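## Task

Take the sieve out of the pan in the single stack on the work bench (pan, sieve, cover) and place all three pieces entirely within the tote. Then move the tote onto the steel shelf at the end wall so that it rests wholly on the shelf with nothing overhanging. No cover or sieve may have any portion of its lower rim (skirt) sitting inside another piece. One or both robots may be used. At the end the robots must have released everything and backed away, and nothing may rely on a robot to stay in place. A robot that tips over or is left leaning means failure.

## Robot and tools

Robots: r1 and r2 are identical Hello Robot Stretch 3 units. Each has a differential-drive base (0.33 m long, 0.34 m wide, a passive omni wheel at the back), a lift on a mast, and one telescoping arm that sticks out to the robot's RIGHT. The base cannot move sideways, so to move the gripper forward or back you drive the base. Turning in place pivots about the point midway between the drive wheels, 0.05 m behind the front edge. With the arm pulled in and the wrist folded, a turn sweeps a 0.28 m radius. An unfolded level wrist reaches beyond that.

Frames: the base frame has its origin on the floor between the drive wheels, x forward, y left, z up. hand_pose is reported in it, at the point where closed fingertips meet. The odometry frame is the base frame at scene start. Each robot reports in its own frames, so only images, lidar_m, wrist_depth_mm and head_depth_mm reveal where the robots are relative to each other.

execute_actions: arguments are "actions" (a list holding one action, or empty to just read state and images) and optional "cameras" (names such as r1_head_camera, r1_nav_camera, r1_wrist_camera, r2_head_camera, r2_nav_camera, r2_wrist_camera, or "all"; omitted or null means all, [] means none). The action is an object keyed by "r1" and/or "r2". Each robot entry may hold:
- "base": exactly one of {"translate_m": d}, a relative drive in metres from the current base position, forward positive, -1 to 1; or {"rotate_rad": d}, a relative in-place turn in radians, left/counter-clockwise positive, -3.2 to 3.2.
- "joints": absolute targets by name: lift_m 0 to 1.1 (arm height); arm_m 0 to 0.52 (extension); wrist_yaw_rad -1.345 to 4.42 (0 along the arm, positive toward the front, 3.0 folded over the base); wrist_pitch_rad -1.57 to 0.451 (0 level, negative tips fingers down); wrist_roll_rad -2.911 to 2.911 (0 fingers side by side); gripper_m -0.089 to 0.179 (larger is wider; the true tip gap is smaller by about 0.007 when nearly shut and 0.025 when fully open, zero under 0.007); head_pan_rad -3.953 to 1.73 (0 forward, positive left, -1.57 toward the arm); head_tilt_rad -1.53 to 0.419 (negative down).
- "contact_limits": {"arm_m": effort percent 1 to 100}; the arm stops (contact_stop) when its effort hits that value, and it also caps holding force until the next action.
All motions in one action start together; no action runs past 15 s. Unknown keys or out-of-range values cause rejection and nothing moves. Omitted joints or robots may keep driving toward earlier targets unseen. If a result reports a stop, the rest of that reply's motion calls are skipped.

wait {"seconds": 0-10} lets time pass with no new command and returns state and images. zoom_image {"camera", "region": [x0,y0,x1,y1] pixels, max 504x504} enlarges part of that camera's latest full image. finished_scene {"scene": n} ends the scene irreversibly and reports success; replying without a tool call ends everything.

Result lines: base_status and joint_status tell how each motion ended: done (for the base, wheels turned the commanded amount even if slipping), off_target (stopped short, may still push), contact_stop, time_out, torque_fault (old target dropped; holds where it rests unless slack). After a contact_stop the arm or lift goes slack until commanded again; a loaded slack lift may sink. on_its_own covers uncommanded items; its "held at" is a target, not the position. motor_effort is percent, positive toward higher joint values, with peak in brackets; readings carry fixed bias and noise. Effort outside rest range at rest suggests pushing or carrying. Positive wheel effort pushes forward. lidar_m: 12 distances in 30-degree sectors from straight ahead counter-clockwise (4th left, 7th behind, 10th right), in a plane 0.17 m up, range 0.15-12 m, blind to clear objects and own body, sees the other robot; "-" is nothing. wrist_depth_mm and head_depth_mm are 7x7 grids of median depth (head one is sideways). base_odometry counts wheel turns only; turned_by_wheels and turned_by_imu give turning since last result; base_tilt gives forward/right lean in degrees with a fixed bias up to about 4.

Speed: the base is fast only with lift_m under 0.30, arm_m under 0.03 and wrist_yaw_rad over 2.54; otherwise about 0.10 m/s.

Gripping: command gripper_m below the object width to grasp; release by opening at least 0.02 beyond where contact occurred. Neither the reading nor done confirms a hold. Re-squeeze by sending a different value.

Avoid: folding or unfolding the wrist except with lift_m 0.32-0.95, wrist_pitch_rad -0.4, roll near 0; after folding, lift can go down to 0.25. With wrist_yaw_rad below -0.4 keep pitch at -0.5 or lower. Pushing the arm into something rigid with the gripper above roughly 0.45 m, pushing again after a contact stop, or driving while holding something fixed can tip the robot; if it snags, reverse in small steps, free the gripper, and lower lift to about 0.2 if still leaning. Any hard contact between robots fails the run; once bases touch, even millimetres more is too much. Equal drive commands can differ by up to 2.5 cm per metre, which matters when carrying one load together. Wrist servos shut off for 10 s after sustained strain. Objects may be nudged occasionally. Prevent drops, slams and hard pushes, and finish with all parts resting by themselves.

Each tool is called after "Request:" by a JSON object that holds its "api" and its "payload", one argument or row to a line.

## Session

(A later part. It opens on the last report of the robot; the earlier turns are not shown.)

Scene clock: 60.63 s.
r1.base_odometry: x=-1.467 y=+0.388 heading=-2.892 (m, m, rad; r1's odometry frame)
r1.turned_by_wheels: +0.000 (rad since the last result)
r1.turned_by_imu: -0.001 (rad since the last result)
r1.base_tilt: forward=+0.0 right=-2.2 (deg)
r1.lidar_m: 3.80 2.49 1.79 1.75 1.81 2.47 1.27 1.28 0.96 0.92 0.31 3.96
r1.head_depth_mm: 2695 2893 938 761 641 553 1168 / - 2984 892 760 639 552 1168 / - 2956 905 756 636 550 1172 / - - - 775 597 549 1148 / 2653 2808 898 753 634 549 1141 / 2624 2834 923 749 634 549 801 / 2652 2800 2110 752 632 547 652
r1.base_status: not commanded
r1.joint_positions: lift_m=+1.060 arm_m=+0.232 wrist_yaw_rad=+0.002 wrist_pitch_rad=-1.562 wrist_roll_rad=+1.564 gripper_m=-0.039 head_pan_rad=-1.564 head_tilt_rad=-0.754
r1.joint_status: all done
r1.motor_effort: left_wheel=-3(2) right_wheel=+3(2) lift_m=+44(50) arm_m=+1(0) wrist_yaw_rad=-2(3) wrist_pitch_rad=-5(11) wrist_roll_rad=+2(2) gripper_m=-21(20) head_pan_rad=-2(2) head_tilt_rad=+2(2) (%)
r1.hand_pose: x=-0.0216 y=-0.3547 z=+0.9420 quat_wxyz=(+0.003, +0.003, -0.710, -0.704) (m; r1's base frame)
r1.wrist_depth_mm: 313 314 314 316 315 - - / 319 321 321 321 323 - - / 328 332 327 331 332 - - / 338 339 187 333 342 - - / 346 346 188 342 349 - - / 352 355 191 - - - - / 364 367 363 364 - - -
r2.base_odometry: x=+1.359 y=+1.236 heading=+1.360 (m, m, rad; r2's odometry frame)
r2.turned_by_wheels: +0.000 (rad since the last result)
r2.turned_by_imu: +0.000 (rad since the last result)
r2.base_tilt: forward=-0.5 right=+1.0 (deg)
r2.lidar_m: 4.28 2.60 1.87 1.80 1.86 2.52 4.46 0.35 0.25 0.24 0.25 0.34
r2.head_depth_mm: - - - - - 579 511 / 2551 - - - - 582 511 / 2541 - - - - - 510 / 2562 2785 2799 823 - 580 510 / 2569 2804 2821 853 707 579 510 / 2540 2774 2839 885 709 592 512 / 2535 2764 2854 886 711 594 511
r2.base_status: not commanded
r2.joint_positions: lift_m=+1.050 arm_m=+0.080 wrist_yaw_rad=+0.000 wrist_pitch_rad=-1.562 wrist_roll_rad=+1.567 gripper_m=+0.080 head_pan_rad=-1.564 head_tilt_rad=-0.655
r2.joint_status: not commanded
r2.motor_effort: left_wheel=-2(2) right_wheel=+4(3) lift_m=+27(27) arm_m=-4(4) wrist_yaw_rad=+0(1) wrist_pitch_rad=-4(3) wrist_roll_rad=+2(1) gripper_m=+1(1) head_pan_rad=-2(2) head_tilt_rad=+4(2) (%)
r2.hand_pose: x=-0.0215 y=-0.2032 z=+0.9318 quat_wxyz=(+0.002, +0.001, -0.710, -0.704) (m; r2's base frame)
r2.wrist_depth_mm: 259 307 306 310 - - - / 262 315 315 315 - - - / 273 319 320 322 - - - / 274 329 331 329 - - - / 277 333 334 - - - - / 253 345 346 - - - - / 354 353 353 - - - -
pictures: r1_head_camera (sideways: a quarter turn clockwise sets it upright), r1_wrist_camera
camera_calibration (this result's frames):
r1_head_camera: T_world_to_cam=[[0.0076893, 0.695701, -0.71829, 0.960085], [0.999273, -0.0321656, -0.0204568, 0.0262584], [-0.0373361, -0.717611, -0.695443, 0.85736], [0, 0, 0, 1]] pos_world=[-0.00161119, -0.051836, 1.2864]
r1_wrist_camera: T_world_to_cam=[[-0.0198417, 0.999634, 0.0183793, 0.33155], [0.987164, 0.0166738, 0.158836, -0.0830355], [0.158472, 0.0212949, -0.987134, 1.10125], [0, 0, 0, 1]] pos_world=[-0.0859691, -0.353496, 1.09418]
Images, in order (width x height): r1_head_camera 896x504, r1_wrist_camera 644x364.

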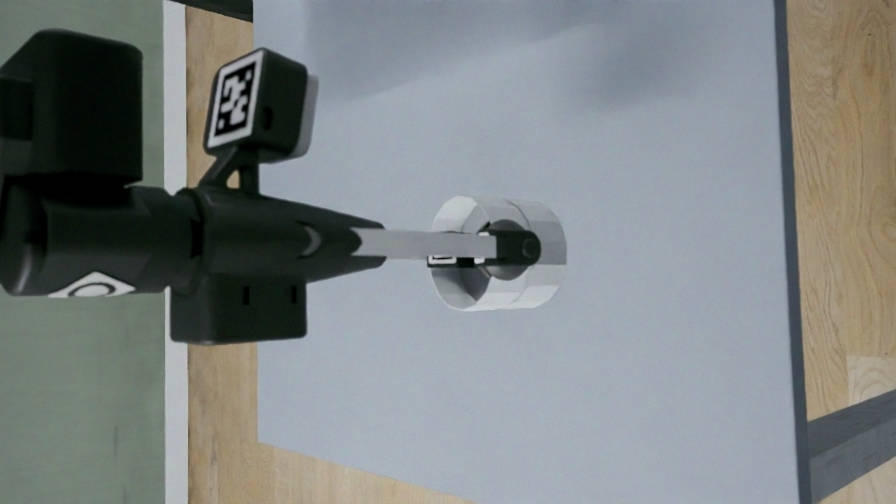

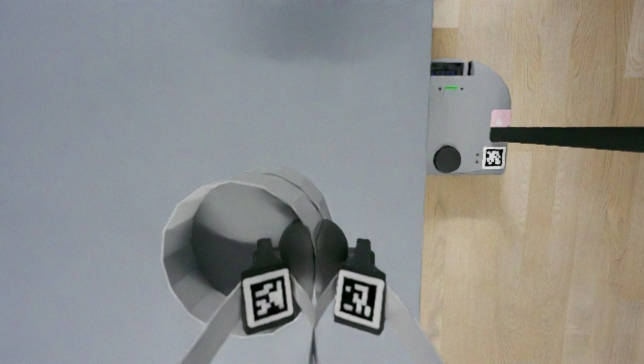

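Request:
{"api": "execute_actions", "payload": {
  "actions": [
    {"r1":{"joints":{"lift_m":0.935}}}
  ],
  "cameras": []
}}

Request:
{"api": "execute_actions", "payload": {
  "actions": [
    {"r1":{"joints":{"gripper_m":0.03}}}
  ],
  "cameras": []
}}

Request:
{"api": "execute_actions", "payload": {
  "actions": [
    {"r1":{"joints":{"lift_m":0.946,"arm_m":0.235}}}
  ],
  "cameras": []
}}

Request:
{"api": "execute_actions", "payload": {
  "actions": [
    {"r1":{"joints":{"gripper_m":-0.04}}}
  ],
  "cameras": []
}}

Request:
{"api": "execute_actions", "payload": {
  "actions": [
    {"r1":{"joints":{"lift_m":0.975}}}
  ],
  "cameras": ["r1_wrist_camera","r1_head_camera","r2_head_camera"]
}}

Scene clock: 63.67 s.
r1.base_odometry: x=-1.467 y=+0.388 heading=-2.892 (m, m, rad; r1's odometry frame)
r1.turned_by_wheels: +0.000 (rad since the last result)
r1.turned_by_imu: -0.001 (rad since the last result)
r1.base_tilt: forward=-0.2 right=-2.3 (deg)
r1.lidar_m: 3.81 2.50 1.79 1.75 1.81 2.46 1.26 1.28 0.96 0.93 0.31 3.97
r1.head_depth_mm: 2717 2928 - 742 626 554 1166 / 2718 - - 761 639 551 1172 / 2707 - - 719 638 551 1164 / 2686 2903 - - 594 550 1148 / 2669 2809 931 734 635 550 1143 / 2656 2839 926 751 634 548 800 / 2636 2800 2108 750 632 548 652
r1.base_status: not commanded
r1.joint_positions: lift_m=+0.935 arm_m=+0.232 wrist_yaw_rad=+0.002 wrist_pitch_rad=-1.565 wrist_roll_rad=+1.564 gripper_m=-0.039 head_pan_rad=-1.564 head_tilt_rad=-0.754
r1.joint_status: all done
r1.motor_effort: left_wheel=-2(2) right_wheel=+2(3) lift_m=+31(39) arm_m=+1(1) wrist_yaw_rad=-2(2) wrist_pitch_rad=-3(5) wrist_roll_rad=+2(2) gripper_m=-21(21) head_pan_rad=-3(1) head_tilt_rad=+1(2) (%)
r1.hand_pose: x=-0.0216 y=-0.3540 z=+0.8175 quat_wxyz=(+0.003, +0.003, -0.709, -0.705) (m; r1's base frame)
r1.wrist_depth_mm: 197 197 198 198 198 883 898 / 201 201 202 202 204 204 945 / 205 206 208 207 209 208 979 / 210 211 179 211 213 983 - / 217 217 181 216 219 - - / 222 221 185 - 224 - - / 227 228 229 230 231 - -
r2.base_odometry: x=+1.359 y=+1.236 heading=+1.360 (m, m, rad; r2's odometry frame)
r2.turned_by_wheels: +0.000 (rad since the last result)
r2.turned_by_imu: +0.001 (rad since the last result)
r2.base_tilt: forward=-0.6 right=+1.0 (deg)
r2.lidar_m: 4.28 2.60 1.88 1.80 1.86 2.53 4.45 0.35 0.25 0.24 0.25 0.34
r2.head_depth_mm: - - - - - 578 509 / 2532 - - - - 582 511 / 2528 - - - - - 510 / 2575 2776 2838 824 - 581 511 / 2517 2781 2835 854 710 582 510 / 2531 2835 2835 884 710 592 510 / 2565 2772 2842 885 712 594 511
r2.base_status: not commanded
r2.joint_positions: lift_m=+1.050 arm_m=+0.080 wrist_yaw_rad=+0.000 wrist_pitch_rad=-1.562 wrist_roll_rad=+1.567 gripper_m=+0.080 head_pan_rad=-1.564 head_tilt_rad=-0.655
r2.joint_status: not commanded
r2.motor_effort: left_wheel=-2(2) right_wheel=+3(3) lift_m=+27(27) arm_m=-3(4) wrist_yaw_rad=+0(0) wrist_pitch_rad=-4(4) wrist_roll_rad=+2(1) gripper_m=+1(0) head_pan_rad=-2(2) head_tilt_rad=+3(4) (%)
r2.hand_pose: x=-0.0215 y=-0.2032 z=+0.9318 quat_wxyz=(+0.002, +0.001, -0.710, -0.704) (m; r2's base frame)
r2.wrist_depth_mm: 261 308 307 310 - - - / 262 315 314 316 - - - / 272 322 322 323 - - - / 272 329 329 332 - - - / 273 332 334 - - - - / 251 346 346 - - - - / 355 353 351 - - - -
pictures: none
No camera images: the call's "cameras" was empty. Leave "cameras" out to get every camera's image.

Scene clock: 64.87 s.
r1.base_odometry: x=-1.467 y=+0.388 heading=-2.892 (m, m, rad; r1's odometry frame)
r1.turned_by_wheels: +0.000 (rad since the last result)
r1.turned_by_imu: +0.000 (rad since the last result)
r1.base_tilt: forward=-0.2 right=-2.0 (deg)
r1.lidar_m: 3.80 2.50 1.78 1.75 1.81 2.47 1.27 1.28 0.96 0.92 0.31 3.97
r1.head_depth_mm: 2716 2951 - 740 627 554 1173 / 2700 - - 759 639 552 1165 / 2686 - - 720 637 550 1166 / 2668 2895 - - 596 549 1144 / 2663 2856 930 734 635 549 1141 / 2655 2821 926 753 633 549 800 / 2634 2800 2100 751 633 546 653
r1.base_status: not commanded
r1.joint_positions: lift_m=+0.935 arm_m=+0.232 wrist_yaw_rad=+0.002 wrist_pitch_rad=-1.565 wrist_roll_rad=+1.564 gripper_m=+0.030 head_pan_rad=-1.564 head_tilt_rad=-0.754
r1.joint_status: all done
r1.motor_effort: left_wheel=-3(1) right_wheel=+2(2) lift_m=+32(32) arm_m=+1(1) wrist_yaw_rad=-2(2) wrist_pitch_rad=-3(3) wrist_roll_rad=+2(2) gripper_m=+1(83) head_pan_rad=-3(2) head_tilt_rad=+2(1) (%)
r1.hand_pose: x=-0.0216 y=-0.3538 z=+0.8175 quat_wxyz=(+0.003, +0.003, -0.709, -0.705) (m; r1's base frame)
r1.wrist_depth_mm: 198 197 197 197 200 886 913 / 201 201 201 201 202 203 941 / 206 207 207 207 208 209 961 / 211 211 180 211 213 981 - / 216 214 183 184 218 - - / 222 222 184 205 224 - - / 226 229 229 229 231 - -
r2.base_odometry: x=+1.359 y=+1.236 heading=+1.360 (m, m, rad; r2's odometry frame)
r2.turned_by_wheels: +0.000 (rad since the last result)
r2.turned_by_imu: +0.000 (rad since the last result)
r2.base_tilt: forward=-0.5 right=+1.0 (deg)
r2.lidar_m: 4.29 2.60 1.87 1.80 1.86 2.52 4.48 0.35 0.25 0.24 0.25 0.34
r2.head_depth_mm: - - - - - 580 509 / 2486 - - - - 582 508 / 2542 - - - - - 510 / 2574 2825 2879 824 - 581 509 / 2549 2788 2808 855 710 579 509 / 2526 2816 2800 884 708 595 510 / 2531 2764 2800 883 710 594 511
r2.base_status: not commanded
r2.joint_positions: lift_m=+1.050 arm_m=+0.080 wrist_yaw_rad=+0.000 wrist_pitch_rad=-1.562 wrist_roll_rad=+1.567 gripper_m=+0.080 head_pan_rad=-1.564 head_tilt_rad=-0.655
r2.joint_status: not commanded
r2.motor_effort: left_wheel=-2(2) right_wheel=+3(3) lift_m=+27(27) arm_m=-4(4) wrist_yaw_rad=+0(0) wrist_pitch_rad=-4(4) wrist_roll_rad=+1(1) gripper_m=+1(0) head_pan_rad=-3(2) head_tilt_rad=+3(2) (%)
r2.hand_pose: x=-0.0215 y=-0.2032 z=+0.9318 quat_wxyz=(+0.002, +0.001, -0.710, -0.704) (m; r2's base frame)
r2.wrist_depth_mm: 262 306 309 311 - - - / 261 314 317 315 - - - / 270 320 322 322 - - - / 273 326 329 330 - - - / 277 336 338 - - - - / 252 345 345 - - - - / 352 357 352 - - - -
pictures: none
No camera images: the call's "cameras" was empty. Leave "cameras" out to get every camera's image.

Scene clock: 65.63 s.
r1.base_odometry: x=-1.467 y=+0.388 heading=-2.892 (m, m, rad; r1's odometry frame)
r1.turned_by_wheels: +0.000 (rad since the last result)
r1.turned_by_imu: +0.000 (rad since the last result)
r1.base_tilt: forward=-0.1 right=-2.3 (deg)
r1.lidar_m: 3.80 2.50 1.79 1.75 1.81 2.46 1.27 1.28 0.96 0.92 0.31 3.97
r1.head_depth_mm: 2686 - - 761 642 553 1169 / 2659 - 879 730 639 552 1167 / 2653 - - 720 638 551 1168 / 2660 - - - 594 550 1152 / 2673 2836 930 725 635 549 1143 / 2636 2824 923 753 634 547 801 / 2634 2808 2110 751 633 547 651
r1.base_status: not commanded
r1.joint_positions: lift_m=+0.946 arm_m=+0.235 wrist_yaw_rad=+0.002 wrist_pitch_rad=-1.565 wrist_roll_rad=+1.564 gripper_m=+0.030 head_pan_rad=-1.564 head_tilt_rad=-0.754
r1.joint_status: all done
r1.motor_effort: left_wheel=-2(2) right_wheel=+3(2) lift_m=+42(47) arm_m=+2(4) wrist_yaw_rad=-2(2) wrist_pitch_rad=-3(3) wrist_roll_rad=+2(2) gripper_m=+0(0) head_pan_rad=-2(2) head_tilt_rad=+1(2) (%)
r1.hand_pose: x=-0.0216 y=-0.3567 z=+0.8282 quat_wxyz=(+0.003, +0.003, -0.709, -0.705) (m; r1's base frame)
r1.wrist_depth_mm: 206 207 208 206 208 942 929 / 211 212 213 213 212 216 953 / 215 216 217 217 217 220 968 / 222 223 191 223 223 - - / 225 228 192 195 231 - - / 233 233 189 197 235 - - / 239 239 241 239 244 - -
r2.base_odometry: x=+1.359 y=+1.236 heading=+1.360 (m, m, rad; r2's odometry frame)
r2.turned_by_wheels: +0.000 (rad since the last result)
r2.turned_by_imu: +0.000 (rad since the last result)
r2.base_tilt: forward=-0.5 right=+1.0 (deg)
r2.lidar_m: 4.29 2.59 1.88 1.80 1.86 2.52 4.47 0.35 0.25 0.24 0.25 0.34
r2.head_depth_mm: - - - - - 579 510 / 2526 - - - - 584 511 / 2556 - - - - - 510 / 2560 2794 2846 824 - 581 509 / 2532 2822 2834 851 712 579 509 / 2537 2816 2782 884 709 593 510 / 2529 2807 2795 887 711 593 512
r2.base_status: not commanded
r2.joint_positions: lift_m=+1.050 arm_m=+0.080 wrist_yaw_rad=+0.000 wrist_pitch_rad=-1.562 wrist_roll_rad=+1.567 gripper_m=+0.080 head_pan_rad=-1.564 head_tilt_rad=-0.655
r2.joint_status: not commanded
r2.motor_effort: left_wheel=-2(2) right_wheel=+3(3) lift_m=+27(27) arm_m=-4(5) wrist_yaw_rad=+0(1) wrist_pitch_rad=-4(4) wrist_roll_rad=+1(1) gripper_m=+1(1) head_pan_rad=-2(2) head_tilt_rad=+3(3) (%)
r2.hand_pose: x=-0.0215 y=-0.2032 z=+0.9318 quat_wxyz=(+0.002, +0.001, -0.710, -0.704) (m; r2's base frame)
r2.wrist_depth_mm: 261 306 307 311 - - - / 260 316 314 316 - - - / 270 321 324 320 - - - / 275 333 328 330 - - - / 276 337 332 - - - - / 250 344 344 - - - - / 355 353 353 - - - -
pictures: none
No camera images: the call's "cameras" was empty. Leave "cameras" out to get every camera's image.

Scene clock: 66.80 s.
r1.base_odometry: x=-1.467 y=+0.388 heading=-2.892 (m, m, rad; r1's odometry frame)
r1.turned_by_wheels: +0.000 (rad since the last result)
r1.turned_by_imu: +0.000 (rad since the last result)
r1.base_tilt: forward=-0.1 right=-2.3 (deg)
r1.lidar_m: 3.82 2.50 1.78 1.75 1.81 2.47 1.27 1.28 0.96 0.92 0.31 4.00
r1.head_depth_mm: 2705 - - 761 641 553 1169 / 2683 - 883 731 639 551 1165 / 2658 - - 718 638 550 1166 / 2676 - - - 595 550 1145 / 2681 2817 930 725 635 549 1141 / 2650 2824 923 753 634 547 801 / 2636 2805 2097 748 633 546 652
r1.base_status: not commanded
r1.joint_positions: lift_m=+0.946 arm_m=+0.235 wrist_yaw_rad=+0.002 wrist_pitch_rad=-1.567 wrist_roll_rad=+1.564 gripper_m=-0.039 head_pan_rad=-1.564 head_tilt_rad=-0.754
r1.joint_status: all done
r1.motor_effort: left_wheel=-2(2) right_wheel=+2(2) lift_m=+41(41) arm_m=+2(2) wrist_yaw_rad=-2(2) wrist_pitch_rad=-2(3) wrist_roll_rad=+2(2) gripper_m=-19(99) head_pan_rad=-3(2) head_tilt_rad=+2(2) (%)
r1.hand_pose: x=-0.0216 y=-0.3562 z=+0.8282 quat_wxyz=(+0.003, +0.003, -0.708, -0.706) (m; r1's base frame)
r1.wrist_depth_mm: 206 207 208 207 209 929 936 / 211 212 211 213 213 215 962 / 217 216 218 218 220 220 956 / 222 224 191 222 223 - - / 226 226 193 227 231 - - / 233 234 197 - 235 - - / 238 240 241 241 241 - -
r2.base_odometry: x=+1.359 y=+1.236 heading=+1.360 (m, m, rad; r2's odometry frame)
r2.turned_by_wheels: +0.000 (rad since the last result)
r2.turned_by_imu: +0.000 (rad since the last result)
r2.base_tilt: forward=-0.5 right=+1.0 (deg)
r2.lidar_m: 4.28 2.59 1.88 1.80 1.87 2.53 4.47 0.35 0.25 0.24 0.25 0.34
r2.head_depth_mm: - - - - - 581 510 / 2550 - - - - 583 509 / 2556 - - - - - 511 / 2577 2851 2824 825 - 580 510 / 2576 2824 2809 854 711 579 510 / 2517 2771 2859 884 707 593 510 / 2542 2818 2842 886 713 593 511
r2.base_status: not commanded
r2.joint_positions: lift_m=+1.050 arm_m=+0.080 wrist_yaw_rad=+0.000 wrist_pitch_rad=-1.562 wrist_roll_rad=+1.567 gripper_m=+0.080 head_pan_rad=-1.564 head_tilt_rad=-0.655
r2.joint_status: not commanded
r2.motor_effort: left_wheel=-2(2) right_wheel=+3(3) lift_m=+26(27) arm_m=-4(4) wrist_yaw_rad=-1(1) wrist_pitch_rad=-4(4) wrist_roll_rad=+1(1) gripper_m=-1(0) head_pan_rad=-2(2) head_tilt_rad=+3(3) (%)
r2.hand_pose: x=-0.0215 y=-0.2032 z=+0.9318 quat_wxyz=(+0.002, +0.001, -0.710, -0.704) (m; r2's base frame)
r2.wrist_depth_mm: 260 310 306 311 - - - / 263 312 312 312 - - - / 269 322 322 321 - - - / 272 329 328 331 - - - / 275 332 335 - - - - / 251 346 344 - - - - / 354 351 352 - - - -
pictures: none
No camera images: the call's "cameras" was empty. Leave "cameras" out to get every camera's image.

Scene clock: 67.83 s.
r1.base_odometry: x=-1.467 y=+0.388 heading=-2.892 (m, m, rad; r1's odometry frame)
r1.turned_by_wheels: +0.000 (rad since the last result)
r1.turned_by_imu: +0.000 (rad since the last result)
r1.base_tilt: forward=-0.2 right=-2.1 (deg)
r1.lidar_m: 3.80 2.50 1.79 1.75 1.81 2.47 1.26 1.28 0.96 0.92 0.31 3.97
r1.head_depth_mm: 2627 - 896 762 640 553 1173 / 2599 - 908 741 638 552 1169 / 2587 - - 738 638 551 1164 / 2630 - - - 581 550 1143 / 2652 2818 958 736 636 548 1142 / 2633 2842 926 753 635 547 803 / 2627 2810 2116 750 632 547 653
r1.base_status: not commanded
r1.joint_positions: lift_m=+0.975 arm_m=+0.235 wrist_yaw_rad=+0.002 wrist_pitch_rad=-1.567 wrist_roll_rad=+1.564 gripper_m=-0.039 head_pan_rad=-1.564 head_tilt_rad=-0.754
r1.joint_status: all done
r1.motor_effort: left_wheel=-2(2) right_wheel=+2(4) lift_m=+41(44) arm_m=+2(2) wrist_yaw_rad=-3(2) wrist_pitch_rad=-2(3) wrist_roll_rad=+2(2) gripper_m=-17(20) head_pan_rad=-1(2) head_tilt_rad=+1(2) (%)
r1.hand_pose: x=-0.0216 y=-0.3563 z=+0.8572 quat_wxyz=(+0.003, +0.003, -0.708, -0.706) (m; r1's base frame)
r1.wrist_depth_mm: 232 232 232 236 235 931 962 / 238 238 242 240 241 987 984 / 245 245 245 247 247 - - / 250 251 220 250 252 - - / 256 258 223 257 261 - - / 263 266 226 - 265 - - / 273 271 272 276 275 - -
r2.base_odometry: x=+1.359 y=+1.236 heading=+1.360 (m, m, rad; r2's odometry frame)
r2.turned_by_wheels: +0.000 (rad since the last result)
r2.turned_by_imu: +0.000 (rad since the last result)
r2.base_tilt: forward=-0.4 right=+1.0 (deg)
r2.lidar_m: 4.29 2.59 1.88 1.80 1.86 2.52 4.47 0.35 0.25 0.24 0.25 0.34
r2.head_depth_mm: - - - - - 580 510 / 2546 - - - - 581 510 / 2567 - - - - - 509 / 2568 2802 2829 821 - 579 512 / 2583 2817 2856 855 712 580 510 / 2523 2792 2795 884 708 594 511 / 2538 2823 2819 885 712 593 511
r2.base_status: not commanded
r2.joint_positions: lift_m=+1.050 arm_m=+0.080 wrist_yaw_rad=+0.000 wrist_pitch_rad=-1.562 wrist_roll_rad=+1.567 gripper_m=+0.080 head_pan_rad=-1.564 head_tilt_rad=-0.655
r2.joint_status: not commanded
r2.motor_effort: left_wheel=-2(2) right_wheel=+3(3) lift_m=+27(27) arm_m=-5(4) wrist_yaw_rad=-1(0) wrist_pitch_rad=-4(4) wrist_roll_rad=+1(1) gripper_m=+0(1) head_pan_rad=-2(2) head_tilt_rad=+3(3) (%)
r2.hand_pose: x=-0.0215 y=-0.2032 z=+0.9318 quat_wxyz=(+0.002, +0.001, -0.710, -0.704) (m; r2's base frame)
r2.wrist_depth_mm: 260 308 312 312 - - - / 263 315 315 315 - - - / 272 320 323 322 - - - / 275 325 331 329 - - - / 276 336 334 - - - - / 251 346 346 - - - - / 350 355 351 - - - -
pictures: r1_head_camera (sideways: a quarter turn clockwise sets it upright), r1_wrist_camera, r2_head_camera (sideways: a quarter turn clockwise sets it upright)
camera_calibration (this result's frames):
r1_head_camera: T_world_to_cam=[[0.00768935, 0.695694, -0.718297, 0.960094], [0.999273, -0.0321658, -0.0204564, 0.0262579], [-0.0373361, -0.717618, -0.695436, 0.857351], [0, 0, 0, 1]] pos_world=[-0.00161119, -0.0518361, 1.2864]
r1_wrist_camera: T_world_to_cam=[[-0.0198299, 0.99953, 0.0233778, 0.330345], [0.987166, 0.0158679, 0.158909, -0.0698867], [0.158463, 0.0262289, -0.987016, 1.01923], [0, 0, 0, 1]] pos_world=[-0.08597, -0.355814, 1.00938]
r2_head_camera: T_world_to_cam=[[-0.00893334, 0.581093, -0.813788, 1.0764], [0.999919, -0.00214284, -0.0125067, 0.0120478], [-0.00901139, -0.813834, -0.581027, 0.710909], [0, 0, 0, 1]] pos_world=[0.00397529, -0.0469013, 1.28917]
Images, in order (width x height): r1_head_camera 896x504, r1_wrist_camera 644x364, r2_head_camera 896x504.

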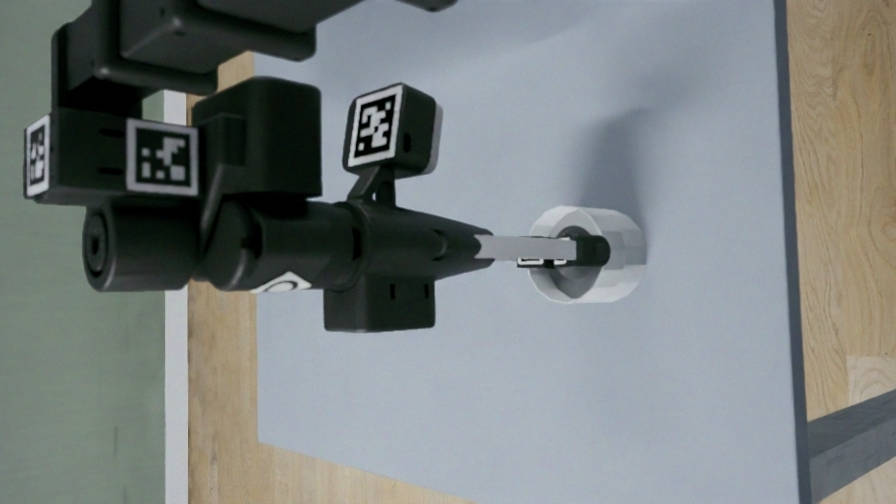

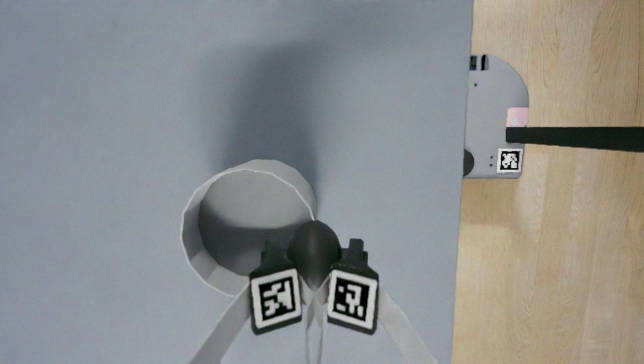

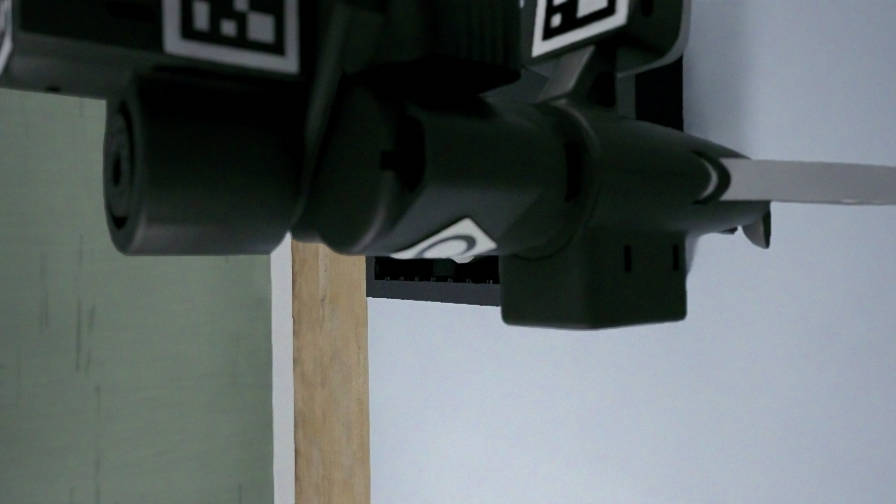

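Request:
{"api": "execute_actions", "payload": {
  "actions": [
    {"r1":{"base":{"translate_m":-0.005},"joints":{"gripper_m":0.115,"arm_m":0.272}}}
  ],
  "cameras": []
}}

Request:
{"api": "execute_actions", "payload": {
  "actions": [
    {"r1":{"joints":{"lift_m":0.928}}}
  ],
  "cameras": ["r1_wrist_camera"]
}}

Request:
{"api": "execute_actions", "payload": {
  "actions": [
    {"r1":{"joints":{"gripper_m":0.02}}}
  ],
  "cameras": []
}}

Request:
{"api": "execute_actions", "payload": {
  "actions": [
    {"r1":{"joints":{"lift_m":0.96}}}
  ],
  "cameras": ["r1_wrist_camera","r1_head_camera"]
}}

Scene clock: 70.60 s.
r1.base_odometry: x=-1.462 y=+0.389 heading=-2.892 (m, m, rad; r1's odometry frame)
r1.turned_by_wheels: +0.000 (rad since the last result)
r1.turned_by_imu: -0.001 (rad since the last result)
r1.base_tilt: forward=-0.2 right=-2.2 (deg)
r1.lidar_m: 3.81 2.50 1.78 1.75 1.81 2.47 1.26 1.27 0.96 0.93 0.31 3.97
r1.head_depth_mm: 2637 - 892 761 640 553 1173 / 2603 2894 969 760 639 553 1170 / - - 965 757 638 551 1165 / 2591 - - 733 602 550 1144 / 2665 2851 976 756 621 548 1149 / 2670 2818 928 752 633 548 829 / 2632 2791 2099 751 633 547 627
r1.base_status: done
r1.joint_positions: lift_m=+0.975 arm_m=+0.272 wrist_yaw_rad=+0.002 wrist_pitch_rad=-1.567 wrist_roll_rad=+1.564 gripper_m=+0.115 head_pan_rad=-1.564 head_tilt_rad=-0.754
r1.joint_status: all done
r1.motor_effort: left_wheel=-2(6) right_wheel=+2(3) lift_m=+41(41) arm_m=+2(4) wrist_yaw_rad=-2(2) wrist_pitch_rad=-2(2) wrist_roll_rad=+2(2) gripper_m=-1(87) head_pan_rad=-1(2) head_tilt_rad=+2(2) (%)
r1.hand_pose: x=-0.0216 y=-0.3933 z=+0.8572 quat_wxyz=(+0.003, +0.003, -0.708, -0.706) (m; r1's base frame)
r1.wrist_depth_mm: 232 232 234 235 235 238 946 / 237 239 240 241 241 243 977 / 243 244 246 247 246 247 - / 252 252 252 220 253 254 - / 257 257 256 224 260 - - / 263 264 266 227 263 - - / 268 272 271 274 276 - -
r2.base_odometry: x=+1.359 y=+1.236 heading=+1.360 (m, m, rad; r2's odometry frame)
r2.turned_by_wheels: +0.000 (rad since the last result)
r2.turned_by_imu: +0.001 (rad since the last result)
r2.base_tilt: forward=-0.5 right=+1.0 (deg)
r2.lidar_m: 4.29 2.59 1.88 1.80 1.87 2.52 4.47 0.35 0.25 0.24 0.25 0.34
r2.head_depth_mm: - - - - - 580 510 / 2561 - - - - 582 510 / 2538 - - - - - 509 / 2584 2812 2793 822 - 579 509 / 2554 2774 2823 855 711 580 511 / 2577 2789 2828 884 712 593 511 / 2560 2769 2816 885 709 593 511
r2.base_status: not commanded
r2.joint_positions: lift_m=+1.050 arm_m=+0.080 wrist_yaw_rad=+0.000 wrist_pitch_rad=-1.562 wrist_roll_rad=+1.567 gripper_m=+0.080 head_pan_rad=-1.564 head_tilt_rad=-0.655
r2.joint_status: not commanded
r2.motor_effort: left_wheel=-2(2) right_wheel=+4(3) lift_m=+27(27) arm_m=-4(4) wrist_yaw_rad=+0(1) wrist_pitch_rad=-4(4) wrist_roll_rad=+1(2) gripper_m=+0(1) head_pan_rad=-3(2) head_tilt_rad=+2(3) (%)
r2.hand_pose: x=-0.0215 y=-0.2032 z=+0.9318 quat_wxyz=(+0.002, +0.001, -0.710, -0.704) (m; r2's base frame)
r2.wrist_depth_mm: 260 306 308 312 - - - / 263 315 316 318 - - - / 270 319 323 320 - - - / 274 326 327 335 - - - / 276 333 333 - - - - / 251 346 346 - - - - / 352 355 353 - - - -
pictures: none
No camera images: the call's "cameras" was empty. Leave "cameras" out to get every camera's image.

Scene clock: 71.87 s.
r1.base_odometry: x=-1.462 y=+0.389 heading=-2.892 (m, m, rad; r1's odometry frame)
r1.turned_by_wheels: +0.000 (rad since the last result)
r1.turned_by_imu: +0.000 (rad since the last result)
r1.base_tilt: forward=-0.3 right=-2.1 (deg)
r1.lidar_m: 3.82 2.50 1.79 1.75 1.81 2.47 1.26 1.27 0.96 0.92 0.31 3.98
r1.head_depth_mm: 2718 2910 - 741 627 554 1173 / 2707 - 879 739 639 552 1168 / 2658 - - 721 639 551 1170 / 2689 - - - 597 549 1150 / 2660 2800 958 735 622 549 1144 / 2647 2826 926 750 632 547 828 / 2634 2825 2093 752 633 547 629
r1.base_status: not commanded
r1.joint_positions: lift_m=+0.928 arm_m=+0.272 wrist_yaw_rad=+0.002 wrist_pitch_rad=-1.567 wrist_roll_rad=+1.564 gripper_m=+0.115 head_pan_rad=-1.564 head_tilt_rad=-0.754
r1.joint_status: all done
r1.motor_effort: left_wheel=-2(2) right_wheel=+2(3) lift_m=+32(34) arm_m=+2(2) wrist_yaw_rad=-2(2) wrist_pitch_rad=-2(2) wrist_roll_rad=+2(2) gripper_m=+0(0) head_pan_rad=-2(2) head_tilt_rad=+2(1) (%)
r1.hand_pose: x=-0.0216 y=-0.3933 z=+0.8105 quat_wxyz=(+0.003, +0.003, -0.708, -0.706) (m; r1's base frame)
r1.wrist_depth_mm: 189 190 192 192 191 191 935 / 193 195 196 197 196 197 915 / 200 198 200 200 202 202 947 / 204 205 205 204 205 205 985 / 209 209 177 176 210 211 - / 215 215 180 180 214 216 - / 220 222 220 175 223 225 -
r2.base_odometry: x=+1.359 y=+1.236 heading=+1.360 (m, m, rad; r2's odometry frame)
r2.turned_by_wheels: +0.000 (rad since the last result)
r2.turned_by_imu: +0.000 (rad since the last result)
r2.base_tilt: forward=-0.5 right=+1.0 (deg)
r2.lidar_m: 4.28 2.60 1.87 1.81 1.86 2.52 4.47 0.35 0.25 0.24 0.25 0.34
r2.head_depth_mm: - - - - - 580 510 / 2536 - - - - 581 511 / 2540 - - - - - 510 / 2530 2774 2867 821 - 580 510 / 2561 2814 2810 848 711 580 510 / 2535 2784 2809 884 709 595 510 / 2524 2798 2831 886 711 593 510
r2.base_status: not commanded
r2.joint_positions: lift_m=+1.050 arm_m=+0.080 wrist_yaw_rad=+0.000 wrist_pitch_rad=-1.562 wrist_roll_rad=+1.567 gripper_m=+0.080 head_pan_rad=-1.564 head_tilt_rad=-0.655
r2.joint_status: not commanded
r2.motor_effort: left_wheel=-2(2) right_wheel=+3(4) lift_m=+27(27) arm_m=-4(4) wrist_yaw_rad=-1(1) wrist_pitch_rad=-4(4) wrist_roll_rad=+1(1) gripper_m=-1(1) head_pan_rad=-2(3) head_tilt_rad=+3(3) (%)
r2.hand_pose: x=-0.0215 y=-0.2032 z=+0.9318 quat_wxyz=(+0.002, +0.001, -0.710, -0.704) (m; r2's base frame)
r2.wrist_depth_mm: 261 310 309 314 - - - / 261 317 315 316 - - - / 269 321 321 322 - - - / 275 328 326 327 - - - / 276 337 337 - - - - / 252 345 348 - - - - / 353 352 354 - - - -
pictures: r1_wrist_camera
camera_calibration (this result's frames):
r1_wrist_camera: T_world_to_cam=[[-0.0198305, 0.99953, 0.0233779, 0.368411], [0.987166, 0.0158685, 0.158909, -0.0618783], [0.158463, 0.0262291, -0.987016, 0.974106], [0, 0, 0, 1]] pos_world=[-0.08597, -0.392806, 0.962679]
Images, in order (width x height): r1_wrist_camera 644x364.

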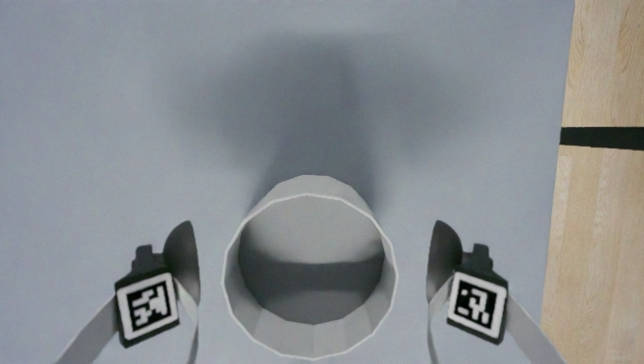

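Scene clock: 73.30 s.
r1.base_odometry: x=-1.462 y=+0.389 heading=-2.892 (m, m, rad; r1's odometry frame)
r1.turned_by_wheels: +0.000 (rad since the last result)
r1.turned_by_imu: +0.000 (rad since the last result)
r1.base_tilt: forward=-0.3 right=-2.3 (deg)
r1.lidar_m: 3.81 2.51 1.79 1.75 1.81 2.47 1.26 1.27 0.96 0.92 0.32 3.97
r1.head_depth_mm: 2725 2942 - 742 627 553 1169 / 2735 - 879 739 640 552 1167 / 2661 - - 720 637 550 1169 / 2671 - - - 597 550 1142 / 2672 2839 958 734 622 548 1146 / 2627 2819 925 755 634 547 830 / 2648 2802 2113 750 633 547 628
r1.base_status: not commanded
r1.joint_positions: lift_m=+0.928 arm_m=+0.272 wrist_yaw_rad=+0.002 wrist_pitch_rad=-1.565 wrist_roll_rad=+1.564 gripper_m=+0.021 head_pan_rad=-1.564 head_tilt_rad=-0.754
r1.joint_status: all done
r1.motor_effort: left_wheel=-2(2) right_wheel=+3(3) lift_m=+32(32) arm_m=+1(3) wrist_yaw_rad=-2(2) wrist_pitch_rad=-3(5) wrist_roll_rad=+2(2) gripper_m=-28(99) head_pan_rad=-2(2) head_tilt_rad=+1(2) (%)
r1.hand_pose: x=-0.0216 y=-0.3938 z=+0.8105 quat_wxyz=(+0.003, +0.003, -0.709, -0.705) (m; r1's base frame)
r1.wrist_depth_mm: 189 190 191 191 191 193 900 / 194 194 195 196 194 197 910 / 199 199 201 200 199 202 957 / 205 205 204 202 206 206 954 / 209 210 207 174 209 211 - / 216 214 178 181 175 217 - / 220 223 221 175 221 224 -
r2.base_odometry: x=+1.359 y=+1.236 heading=+1.360 (m, m, rad; r2's odometry frame)
r2.turned_by_wheels: +0.000 (rad since the last result)
r2.turned_by_imu: +0.000 (rad since the last result)
r2.base_tilt: forward=-0.6 right=+1.0 (deg)
r2.lidar_m: 4.29 2.59 1.88 1.80 1.87 2.53 4.47 0.35 0.25 0.24 0.25 0.34
r2.head_depth_mm: - - - - - 578 510 / 2530 - - - - 581 510 / 2556 - - - - - 510 / 2558 2798 2805 824 - 578 510 / 2533 2841 2808 855 709 581 510 / 2547 2782 2817 885 710 592 511 / 2522 2773 2819 889 712 594 512
r2.base_status: not commanded
r2.joint_positions: lift_m=+1.050 arm_m=+0.080 wrist_yaw_rad=+0.000 wrist_pitch_rad=-1.562 wrist_roll_rad=+1.567 gripper_m=+0.080 head_pan_rad=-1.564 head_tilt_rad=-0.655
r2.joint_status: not commanded
r2.motor_effort: left_wheel=-2(2) right_wheel=+3(3) lift_m=+27(27) arm_m=-4(4) wrist_yaw_rad=+0(0) wrist_pitch_rad=-4(4) wrist_roll_rad=+1(1) gripper_m=+0(2) head_pan_rad=-2(2) head_tilt_rad=+3(3) (%)
r2.hand_pose: x=-0.0215 y=-0.2032 z=+0.9318 quat_wxyz=(+0.002, +0.001, -0.710, -0.704) (m; r2's base frame)
r2.wrist_depth_mm: 258 307 306 311 - - - / 263 313 316 318 - - - / 271 323 323 320 - - - / 273 328 327 331 - - - / 276 333 334 - - - - / 254 349 346 - - - - / 353 358 355 - - - -
pictures: none
No camera images: the call's "cameras" was empty. Leave "cameras" out to get every camera's image.

Scene clock: 74.90 s.
r1.base_odometry: x=-1.462 y=+0.389 heading=-2.892 (m, m, rad; r1's odometry frame)
r1.turned_by_wheels: +0.000 (rad since the last result)
r1.turned_by_imu: +0.000 (rad since the last result)
r1.base_tilt: forward=-0.1 right=-2.2 (deg)
r1.lidar_m: 3.80 2.50 1.78 1.75 1.81 2.48 1.26 1.27 0.96 0.93 0.32 3.96
r1.head_depth_mm: 2694 - - 762 640 553 1170 / 2601 - 939 749 641 553 1168 / 2598 - - 740 638 551 1160 / 2637 - - 736 609 550 1143 / 2665 2828 960 745 621 549 1144 / 2662 2828 925 753 632 549 829 / 2603 2812 2113 751 633 547 627
r1.base_status: not commanded
r1.joint_positions: lift_m=+0.960 arm_m=+0.272 wrist_yaw_rad=+0.002 wrist_pitch_rad=-1.561 wrist_roll_rad=+1.565 gripper_m=+0.023 head_pan_rad=-1.564 head_tilt_rad=-0.754
r1.joint_status: all done
r1.motor_effort: left_wheel=-2(3) right_wheel=+2(3) lift_m=+41(44) arm_m=+1(2) wrist_yaw_rad=-3(2) wrist_pitch_rad=-6(18) wrist_roll_rad=+2(2) gripper_m=-1(27) head_pan_rad=-2(1) head_tilt_rad=+1(2) (%)
r1.hand_pose: x=-0.0216 y=-0.3951 z=+0.8421 quat_wxyz=(+0.003, +0.002, -0.710, -0.704) (m; r1's base frame)
r1.wrist_depth_mm: 221 220 220 220 222 221 939 / 224 227 224 225 225 226 957 / 231 230 231 231 231 232 956 / 238 235 232 236 237 238 - / 242 242 207 238 243 243 - / 250 249 209 251 250 252 - / 257 255 258 256 259 260 -
r2.base_odometry: x=+1.359 y=+1.236 heading=+1.360 (m, m, rad; r2's odometry frame)
r2.turned_by_wheels: +0.000 (rad since the last result)
r2.turned_by_imu: +0.000 (rad since the last result)
r2.base_tilt: forward=-0.5 right=+1.0 (deg)
r2.lidar_m: 4.28 2.60 1.88 1.80 1.86 2.53 4.48 0.35 0.25 0.24 0.25 0.34
r2.head_depth_mm: - - - - - 578 511 / 2524 - - - - 581 509 / 2547 - - - - - 510 / 2527 2829 2793 819 - 581 509 / 2574 2822 2829 850 710 580 510 / 2546 2790 2856 884 711 593 510 / 2522 2772 2823 885 710 594 510
r2.base_status: not commanded
r2.joint_positions: lift_m=+1.050 arm_m=+0.080 wrist_yaw_rad=+0.000 wrist_pitch_rad=-1.562 wrist_roll_rad=+1.567 gripper_m=+0.080 head_pan_rad=-1.564 head_tilt_rad=-0.655
r2.joint_status: not commanded
r2.motor_effort: left_wheel=-2(2) right_wheel=+3(3) lift_m=+27(27) arm_m=-3(5) wrist_yaw_rad=+0(0) wrist_pitch_rad=-4(4) wrist_roll_rad=+1(2) gripper_m=+0(0) head_pan_rad=-2(2) head_tilt_rad=+3(3) (%)
r2.hand_pose: x=-0.0215 y=-0.2032 z=+0.9318 quat_wxyz=(+0.002, +0.001, -0.710, -0.704) (m; r2's base frame)
r2.wrist_depth_mm: 260 309 306 310 - - - / 262 313 315 315 - - - / 272 323 320 324 - - - / 273 328 332 329 - - - / 275 335 336 - - - - / 252 345 349 - - - - / 353 352 350 - - - -
pictures: r1_head_camera (sideways: a quarter turn clockwise sets it upright), r1_wrist_camera
camera_calibration (this result's frames):
r1_head_camera: T_world_to_cam=[[0.00769041, 0.695547, -0.718439, 0.960279], [0.999273, -0.03217, -0.0204484, 0.0262474], [-0.037335, -0.71776, -0.695289, 0.857161], [0, 0, 0, 1]] pos_world=[-0.00161117, -0.0518393, 1.28641]
r1_wrist_camera: T_world_to_cam=[[-0.0185162, 0.999685, 0.016926, 0.374987], [0.987183, 0.0155955, 0.158827, -0.0669062], [0.158513, 0.0196499, -0.987161, 1.00282], [0, 0, 0, 1]] pos_world=[-0.0859686, -0.393531, 0.994228]
Images, in order (width x height): r1_head_camera 896x504, r1_wrist_camera 644x364.

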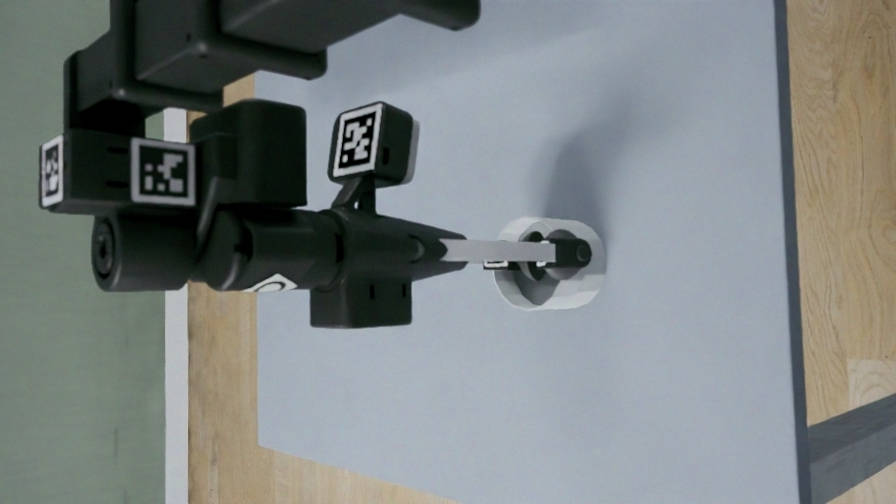

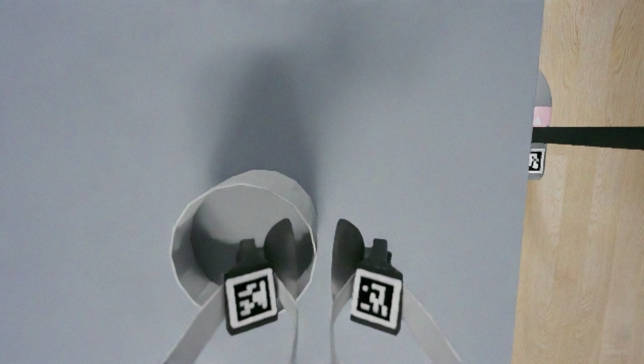

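Request:
{"api": "execute_actions", "payload": {
  "actions": [
    {"r1":{"joints":{"lift_m":0.938,"gripper_m":0.03}},"r2":{"base":{"translate_m":-0.55},"joints":{"wrist_pitch_rad":-0.2,"wrist_roll_rad":0,"arm_m":0,"gripper_m":0.13}}}
  ],
  "cameras": []
}}

Request:
{"api": "execute_actions", "payload": {
  "actions": [
    {"r1":{"joints":{"gripper_m":-0.05}},"r2":{"joints":{"lift_m":0.9}}}
  ],
  "cameras": []
}}

Request:
{"api": "execute_actions", "payload": {
  "actions": [
    {"r1":{"joints":{"lift_m":1.0}}}
  ],
  "cameras": ["r2_wrist_camera","r1_head_camera","r2_head_camera"]
}}

Scene clock: 83.53 s.
r1.base_odometry: x=-1.462 y=+0.389 heading=-2.892 (m, m, rad; r1's odometry frame)
r1.turned_by_wheels: +0.000 (rad since the last result)
r1.turned_by_imu: -0.002 (rad since the last result)
r1.base_tilt: forward=-0.2 right=-2.3 (deg)
r1.lidar_m: 3.82 2.51 1.79 1.75 1.81 2.47 1.26 1.27 0.96 0.92 0.32 3.96
r1.head_depth_mm: 2723 - - 761 640 553 1170 / 2683 - 880 740 640 552 1170 / 2618 - - 738 637 552 1162 / 2641 - - 718 610 549 1142 / 2622 2848 959 735 623 548 1146 / 2644 2863 925 752 633 548 831 / 2648 2814 2113 748 633 547 628
r1.base_status: not commanded
r1.joint_positions: lift_m=+0.938 arm_m=+0.272 wrist_yaw_rad=+0.002 wrist_pitch_rad=-1.561 wrist_roll_rad=+1.565 gripper_m=+0.030 head_pan_rad=-1.564 head_tilt_rad=-0.754
r1.joint_status: all done
r1.motor_effort: left_wheel=-2(1) right_wheel=+2(2) lift_m=+32(36) arm_m=+1(1) wrist_yaw_rad=-2(2) wrist_pitch_rad=-6(6) wrist_roll_rad=+2(2) gripper_m=+0(37) head_pan_rad=-2(2) head_tilt_rad=+2(1) (%)
r1.hand_pose: x=-0.0216 y=-0.3950 z=+0.8204 quat_wxyz=(+0.003, +0.002, -0.710, -0.704) (m; r1's base frame)
r1.wrist_depth_mm: 198 199 199 199 200 200 901 / 205 204 205 205 205 205 930 / 210 210 209 210 210 210 945 / 214 214 213 215 217 215 978 / 220 218 186 219 221 220 - / 224 225 188 225 227 227 - / 232 232 233 231 233 232 -
r2.base_odometry: x=+1.244 y=+0.698 heading=+1.360 (m, m, rad; r2's odometry frame)
r2.turned_by_wheels: +0.000 (rad since the last result)
r2.turned_by_imu: -0.001 (rad since the last result)
r2.base_tilt: forward=-0.6 right=+1.0 (deg)
r2.lidar_m: 0.91 2.58 1.87 1.79 1.85 2.51 3.93 0.35 0.26 0.25 0.26 0.35
r2.head_depth_mm: 2543 2729 - - - - 510 / 2542 2714 - - - - 501 / 2590 2761 - - - - 500 / 1082 707 - - 701 594 510 / 1065 2788 2973 851 710 594 510 / 2538 2811 2879 884 709 594 510 / 2530 2821 2875 889 710 595 512
r2.base_status: done
r2.joint_positions: lift_m=+1.050 arm_m=+0.002 wrist_yaw_rad=+0.000 wrist_pitch_rad=-0.223 wrist_roll_rad=+0.004 gripper_m=+0.130 head_pan_rad=-1.564 head_tilt_rad=-0.655
r2.joint_status: all done
joint sent to its limit — the command would take r2.arm_m past its lower limit, so that joint was sent only as far as its limit.
r2.motor_effort: left_wheel=-2(7) right_wheel=+3(4) lift_m=+27(27) arm_m=-4(4) wrist_yaw_rad=-1(0) wrist_pitch_rad=+12(11) wrist_roll_rad=-2(2) gripper_m=+0(82) head_pan_rad=-2(2) head_tilt_rad=+3(4) (%)
r2.hand_pose: x=-0.0214 y=-0.3917 z=+1.1081 quat_wxyz=(+0.701, +0.079, -0.704, -0.079) (m; r2's base frame)
r2.wrist_depth_mm: - - - - - - - / - - - - - - - / - - - 549 - - - / - - - - - - - / - - - - - - - / 636 638 679 658 683 - - / 537 515 540 544 547 - -
pictures: none
No camera images: the call's "cameras" was empty. Leave "cameras" out to get every camera's image.

Scene clock: 85.73 s.
r1.base_odometry: x=-1.462 y=+0.389 heading=-2.892 (m, m, rad; r1's odometry frame)
r1.turned_by_wheels: +0.000 (rad since the last result)
r1.turned_by_imu: -0.001 (rad since the last result)
r1.base_tilt: forward=-0.2 right=-2.2 (deg)
r1.lidar_m: 3.82 2.49 1.79 1.75 1.81 2.46 1.26 1.27 0.96 0.92 0.32 3.96
r1.head_depth_mm: 2678 - - 762 641 553 1169 / 2693 - 877 740 639 552 1166 / 2630 - - 736 639 552 1167 / 865 - - 720 609 550 1145 / 2624 2811 957 733 622 549 1143 / 2639 2804 929 752 634 547 831 / 2638 2830 2098 749 632 547 628
r1.base_status: not commanded
r1.joint_positions: lift_m=+0.938 arm_m=+0.272 wrist_yaw_rad=+0.002 wrist_pitch_rad=-1.561 wrist_roll_rad=+1.565 gripper_m=-0.046 head_pan_rad=-1.564 head_tilt_rad=-0.754
r1.joint_status: gripper_m off_target (ended at -0.046, target -0.050)
r1.motor_effort: left_wheel=-2(2) right_wheel=+2(2) lift_m=+32(33) arm_m=+1(1) wrist_yaw_rad=-2(2) wrist_pitch_rad=-5(6) wrist_roll_rad=+1(2) gripper_m=-21(97) head_pan_rad=-3(1) head_tilt_rad=+2(1) (%)
r1.hand_pose: x=-0.0216 y=-0.3949 z=+0.8204 quat_wxyz=(+0.003, +0.002, -0.710, -0.704) (m; r1's base frame)
r1.wrist_depth_mm: 200 199 200 200 201 201 937 / 203 205 203 205 206 205 967 / 209 209 210 209 212 210 978 / 213 214 183 213 216 215 - / 220 219 185 216 222 222 - / 227 225 189 - 228 228 - / 232 231 235 232 233 233 -
r2.base_odometry: x=+1.244 y=+0.698 heading=+1.360 (m, m, rad; r2's odometry frame)
r2.turned_by_wheels: +0.000 (rad since the last result)
r2.turned_by_imu: +0.000 (rad since the last result)
r2.base_tilt: forward=-0.5 right=+1.0 (deg)
r2.lidar_m: 0.91 2.60 1.87 1.79 1.85 2.50 3.93 0.34 0.26 0.25 0.26 0.35
r2.head_depth_mm: 2615 2801 2813 911 709 - - / 2582 2836 2801 883 690 - - / 2574 2738 2715 860 752 - - / 1083 726 1450 856 749 - 505 / 1062 2763 2846 884 690 593 511 / 2564 2795 2836 886 712 596 510 / 2508 2775 2796 888 710 593 510
r2.base_status: not commanded
r2.joint_positions: lift_m=+0.900 arm_m=+0.002 wrist_yaw_rad=+0.000 wrist_pitch_rad=-0.221 wrist_roll_rad=+0.004 gripper_m=+0.130 head_pan_rad=-1.564 head_tilt_rad=-0.655
r2.joint_status: all done
r2.motor_effort: left_wheel=-1(1) right_wheel=+3(3) lift_m=+11(23) arm_m=-3(4) wrist_yaw_rad=-1(0) wrist_pitch_rad=+11(12) wrist_roll_rad=-2(1) gripper_m=+0(2) head_pan_rad=-2(2) head_tilt_rad=+3(3) (%)
r2.hand_pose: x=-0.0214 y=-0.3918 z=+0.9594 quat_wxyz=(+0.701, +0.078, -0.704, -0.079) (m; r2's base frame)
r2.wrist_depth_mm: - - - 490 - - - / - - - 542 - - - / - - - - - - - / 593 - - - - - - / 467 548 580 566 589 - - / 411 458 439 449 450 - - / 357 347 357 357 362 351 -
pictures: none
No camera images: the call's "cameras" was empty. Leave "cameras" out to get every camera's image.

Scene clock: 87.13 s.
r1.base_odometry: x=-1.462 y=+0.389 heading=-2.892 (m, m, rad; r1's odometry frame)
r1.turned_by_wheels: +0.000 (rad since the last result)
r1.turned_by_imu: +0.000 (rad since the last result)
r1.base_tilt: forward=-0.2 right=-2.2 (deg)
r1.lidar_m: 3.81 2.50 1.78 1.75 1.81 2.47 1.26 1.27 0.96 0.92 0.32 3.99
r1.head_depth_mm: - 2721 940 761 642 553 1176 / - 2779 937 760 638 551 1165 / - - 887 758 637 552 1165 / - - - 756 597 549 1147 / 2619 2816 897 755 621 548 1145 / 2622 2817 926 752 634 548 827 / 2629 2821 2108 750 632 547 627
r1.base_status: not commanded
r1.joint_positions: lift_m=+1.000 arm_m=+0.272 wrist_yaw_rad=+0.002 wrist_pitch_rad=-1.563 wrist_roll_rad=+1.565 gripper_m=-0.040 head_pan_rad=-1.564 head_tilt_rad=-0.754
r1.joint_status: all done
r1.on_its_own: gripper_m is held at -0.041, not at your -0.050, by its stall guard, which is not easing now
r1.motor_effort: left_wheel=-2(2) right_wheel=+2(2) lift_m=+44(43) arm_m=+1(1) wrist_yaw_rad=-2(2) wrist_pitch_rad=-5(5) wrist_roll_rad=+2(2) gripper_m=-19(22) head_pan_rad=-2(2) head_tilt_rad=+2(2) (%)
r1.hand_pose: x=-0.0216 y=-0.3944 z=+0.8821 quat_wxyz=(+0.003, +0.002, -0.710, -0.705) (m; r1's base frame)
r1.wrist_depth_mm: 257 257 259 259 258 262 987 / 264 264 262 263 265 267 - / 268 271 272 268 271 273 - / 277 276 190 274 280 279 - / 281 280 191 282 283 - - / 293 291 195 - 292 - - / 295 298 300 299 302 - -
r2.base_odometry: x=+1.244 y=+0.698 heading=+1.360 (m, m, rad; r2's odometry frame)
r2.turned_by_wheels: +0.000 (rad since the last result)
r2.turned_by_imu: +0.000 (rad since the last result)
r2.base_tilt: forward=-0.4 right=+1.0 (deg)
r2.lidar_m: 0.91 2.59 1.87 1.79 1.85 2.51 3.93 0.35 0.26 0.25 0.26 0.35
r2.head_depth_mm: 2531 2833 2856 912 708 - - / 2586 2824 2825 881 692 - - / 2493 2700 2765 852 750 - - / 659 763 1404 851 754 - 506 / 2538 2818 2830 883 690 594 511 / 2556 2855 2792 880 710 594 510 / 2525 2773 2840 893 712 594 511
r2.base_status: not commanded
r2.joint_positions: lift_m=+0.900 arm_m=+0.002 wrist_yaw_rad=+0.000 wrist_pitch_rad=-0.221 wrist_roll_rad=+0.004 gripper_m=+0.130 head_pan_rad=-1.564 head_tilt_rad=-0.655
r2.joint_status: not commanded
r2.motor_effort: left_wheel=-1(1) right_wheel=+3(3) lift_m=+11(11) arm_m=-5(4) wrist_yaw_rad=+0(0) wrist_pitch_rad=+11(11) wrist_roll_rad=-2(1) gripper_m=+1(0) head_pan_rad=-2(2) head_tilt_rad=+3(3) (%)
r2.hand_pose: x=-0.0214 y=-0.3918 z=+0.9594 quat_wxyz=(+0.701, +0.078, -0.704, -0.079) (m; r2's base frame)
r2.wrist_depth_mm: - - - 508 - - - / - - - - - - - / - - - - - - - / 595 - - - - - - / 464 551 586 589 606 - - / 405 464 450 447 447 - - / 356 341 357 361 362 351 -
pictures: r1_head_camera (sideways: a quarter turn clockwise sets it upright), r2_head_camera (sideways: a quarter turn clockwise sets it upright), r2_wrist_camera
camera_calibration (this result's frames):
r1_head_camera: T_world_to_cam=[[0.0076905, 0.695547, -0.718439, 0.960278], [0.999273, -0.0321701, -0.0204484, 0.0262474], [-0.0373351, -0.71776, -0.695289, 0.857161], [0, 0, 0, 1]] pos_world=[-0.00161118, -0.0518393, 1.28641]
r2_head_camera: T_world_to_cam=[[-0.00893323, 0.581088, -0.813792, 1.07641], [0.999919, -0.00214305, -0.0125066, 0.0120477], [-0.00901145, -0.813838, -0.581022, 0.710902], [0, 0, 0, 1]] pos_world=[0.00397528, -0.0469014, 1.28917]
r2_wrist_camera: T_world_to_cam=[[-0.999732, 0.0184312, 0.0140124, -0.0329573], [-0.00693045, 0.339237, -0.940675, 1.0783], [-0.0220913, -0.94052, -0.339018, 0.124228], [0, 0, 0, 1]] pos_world=[-0.022731, -0.248352, 1.05691]
Images, in order (width x height): r1_head_camera 896x504, r2_head_camera 896x504, r2_wrist_camera 644x364.

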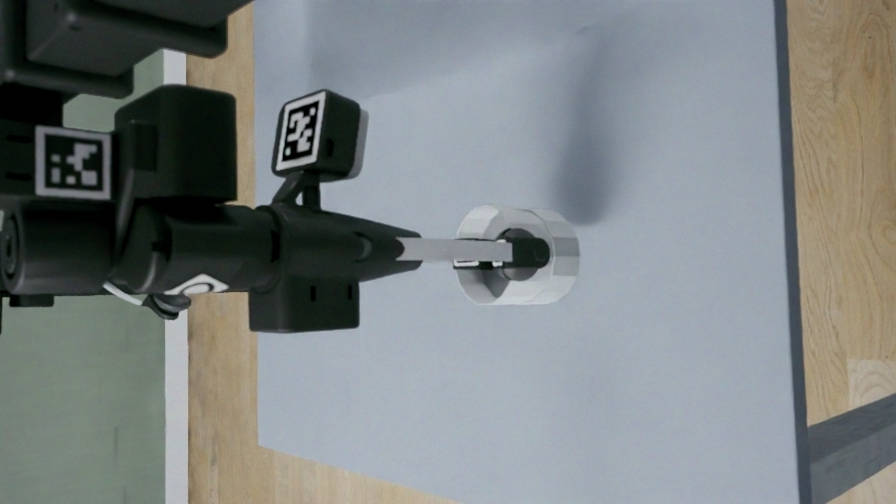

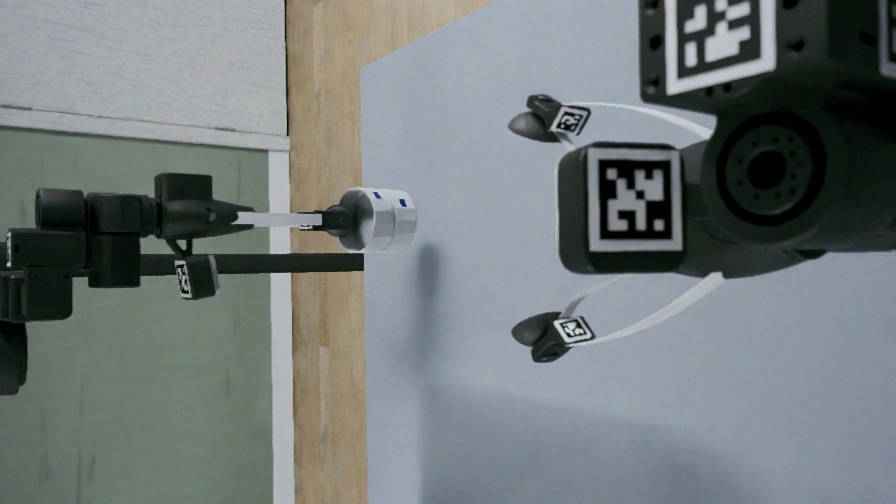

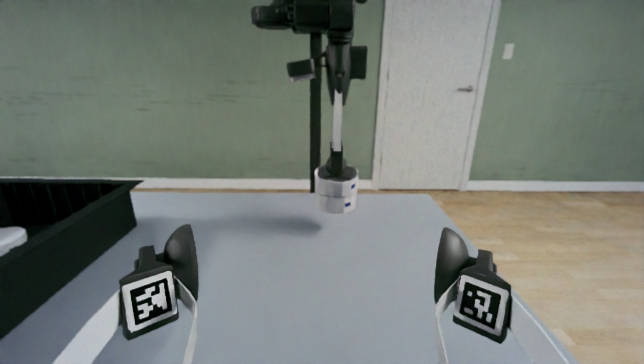

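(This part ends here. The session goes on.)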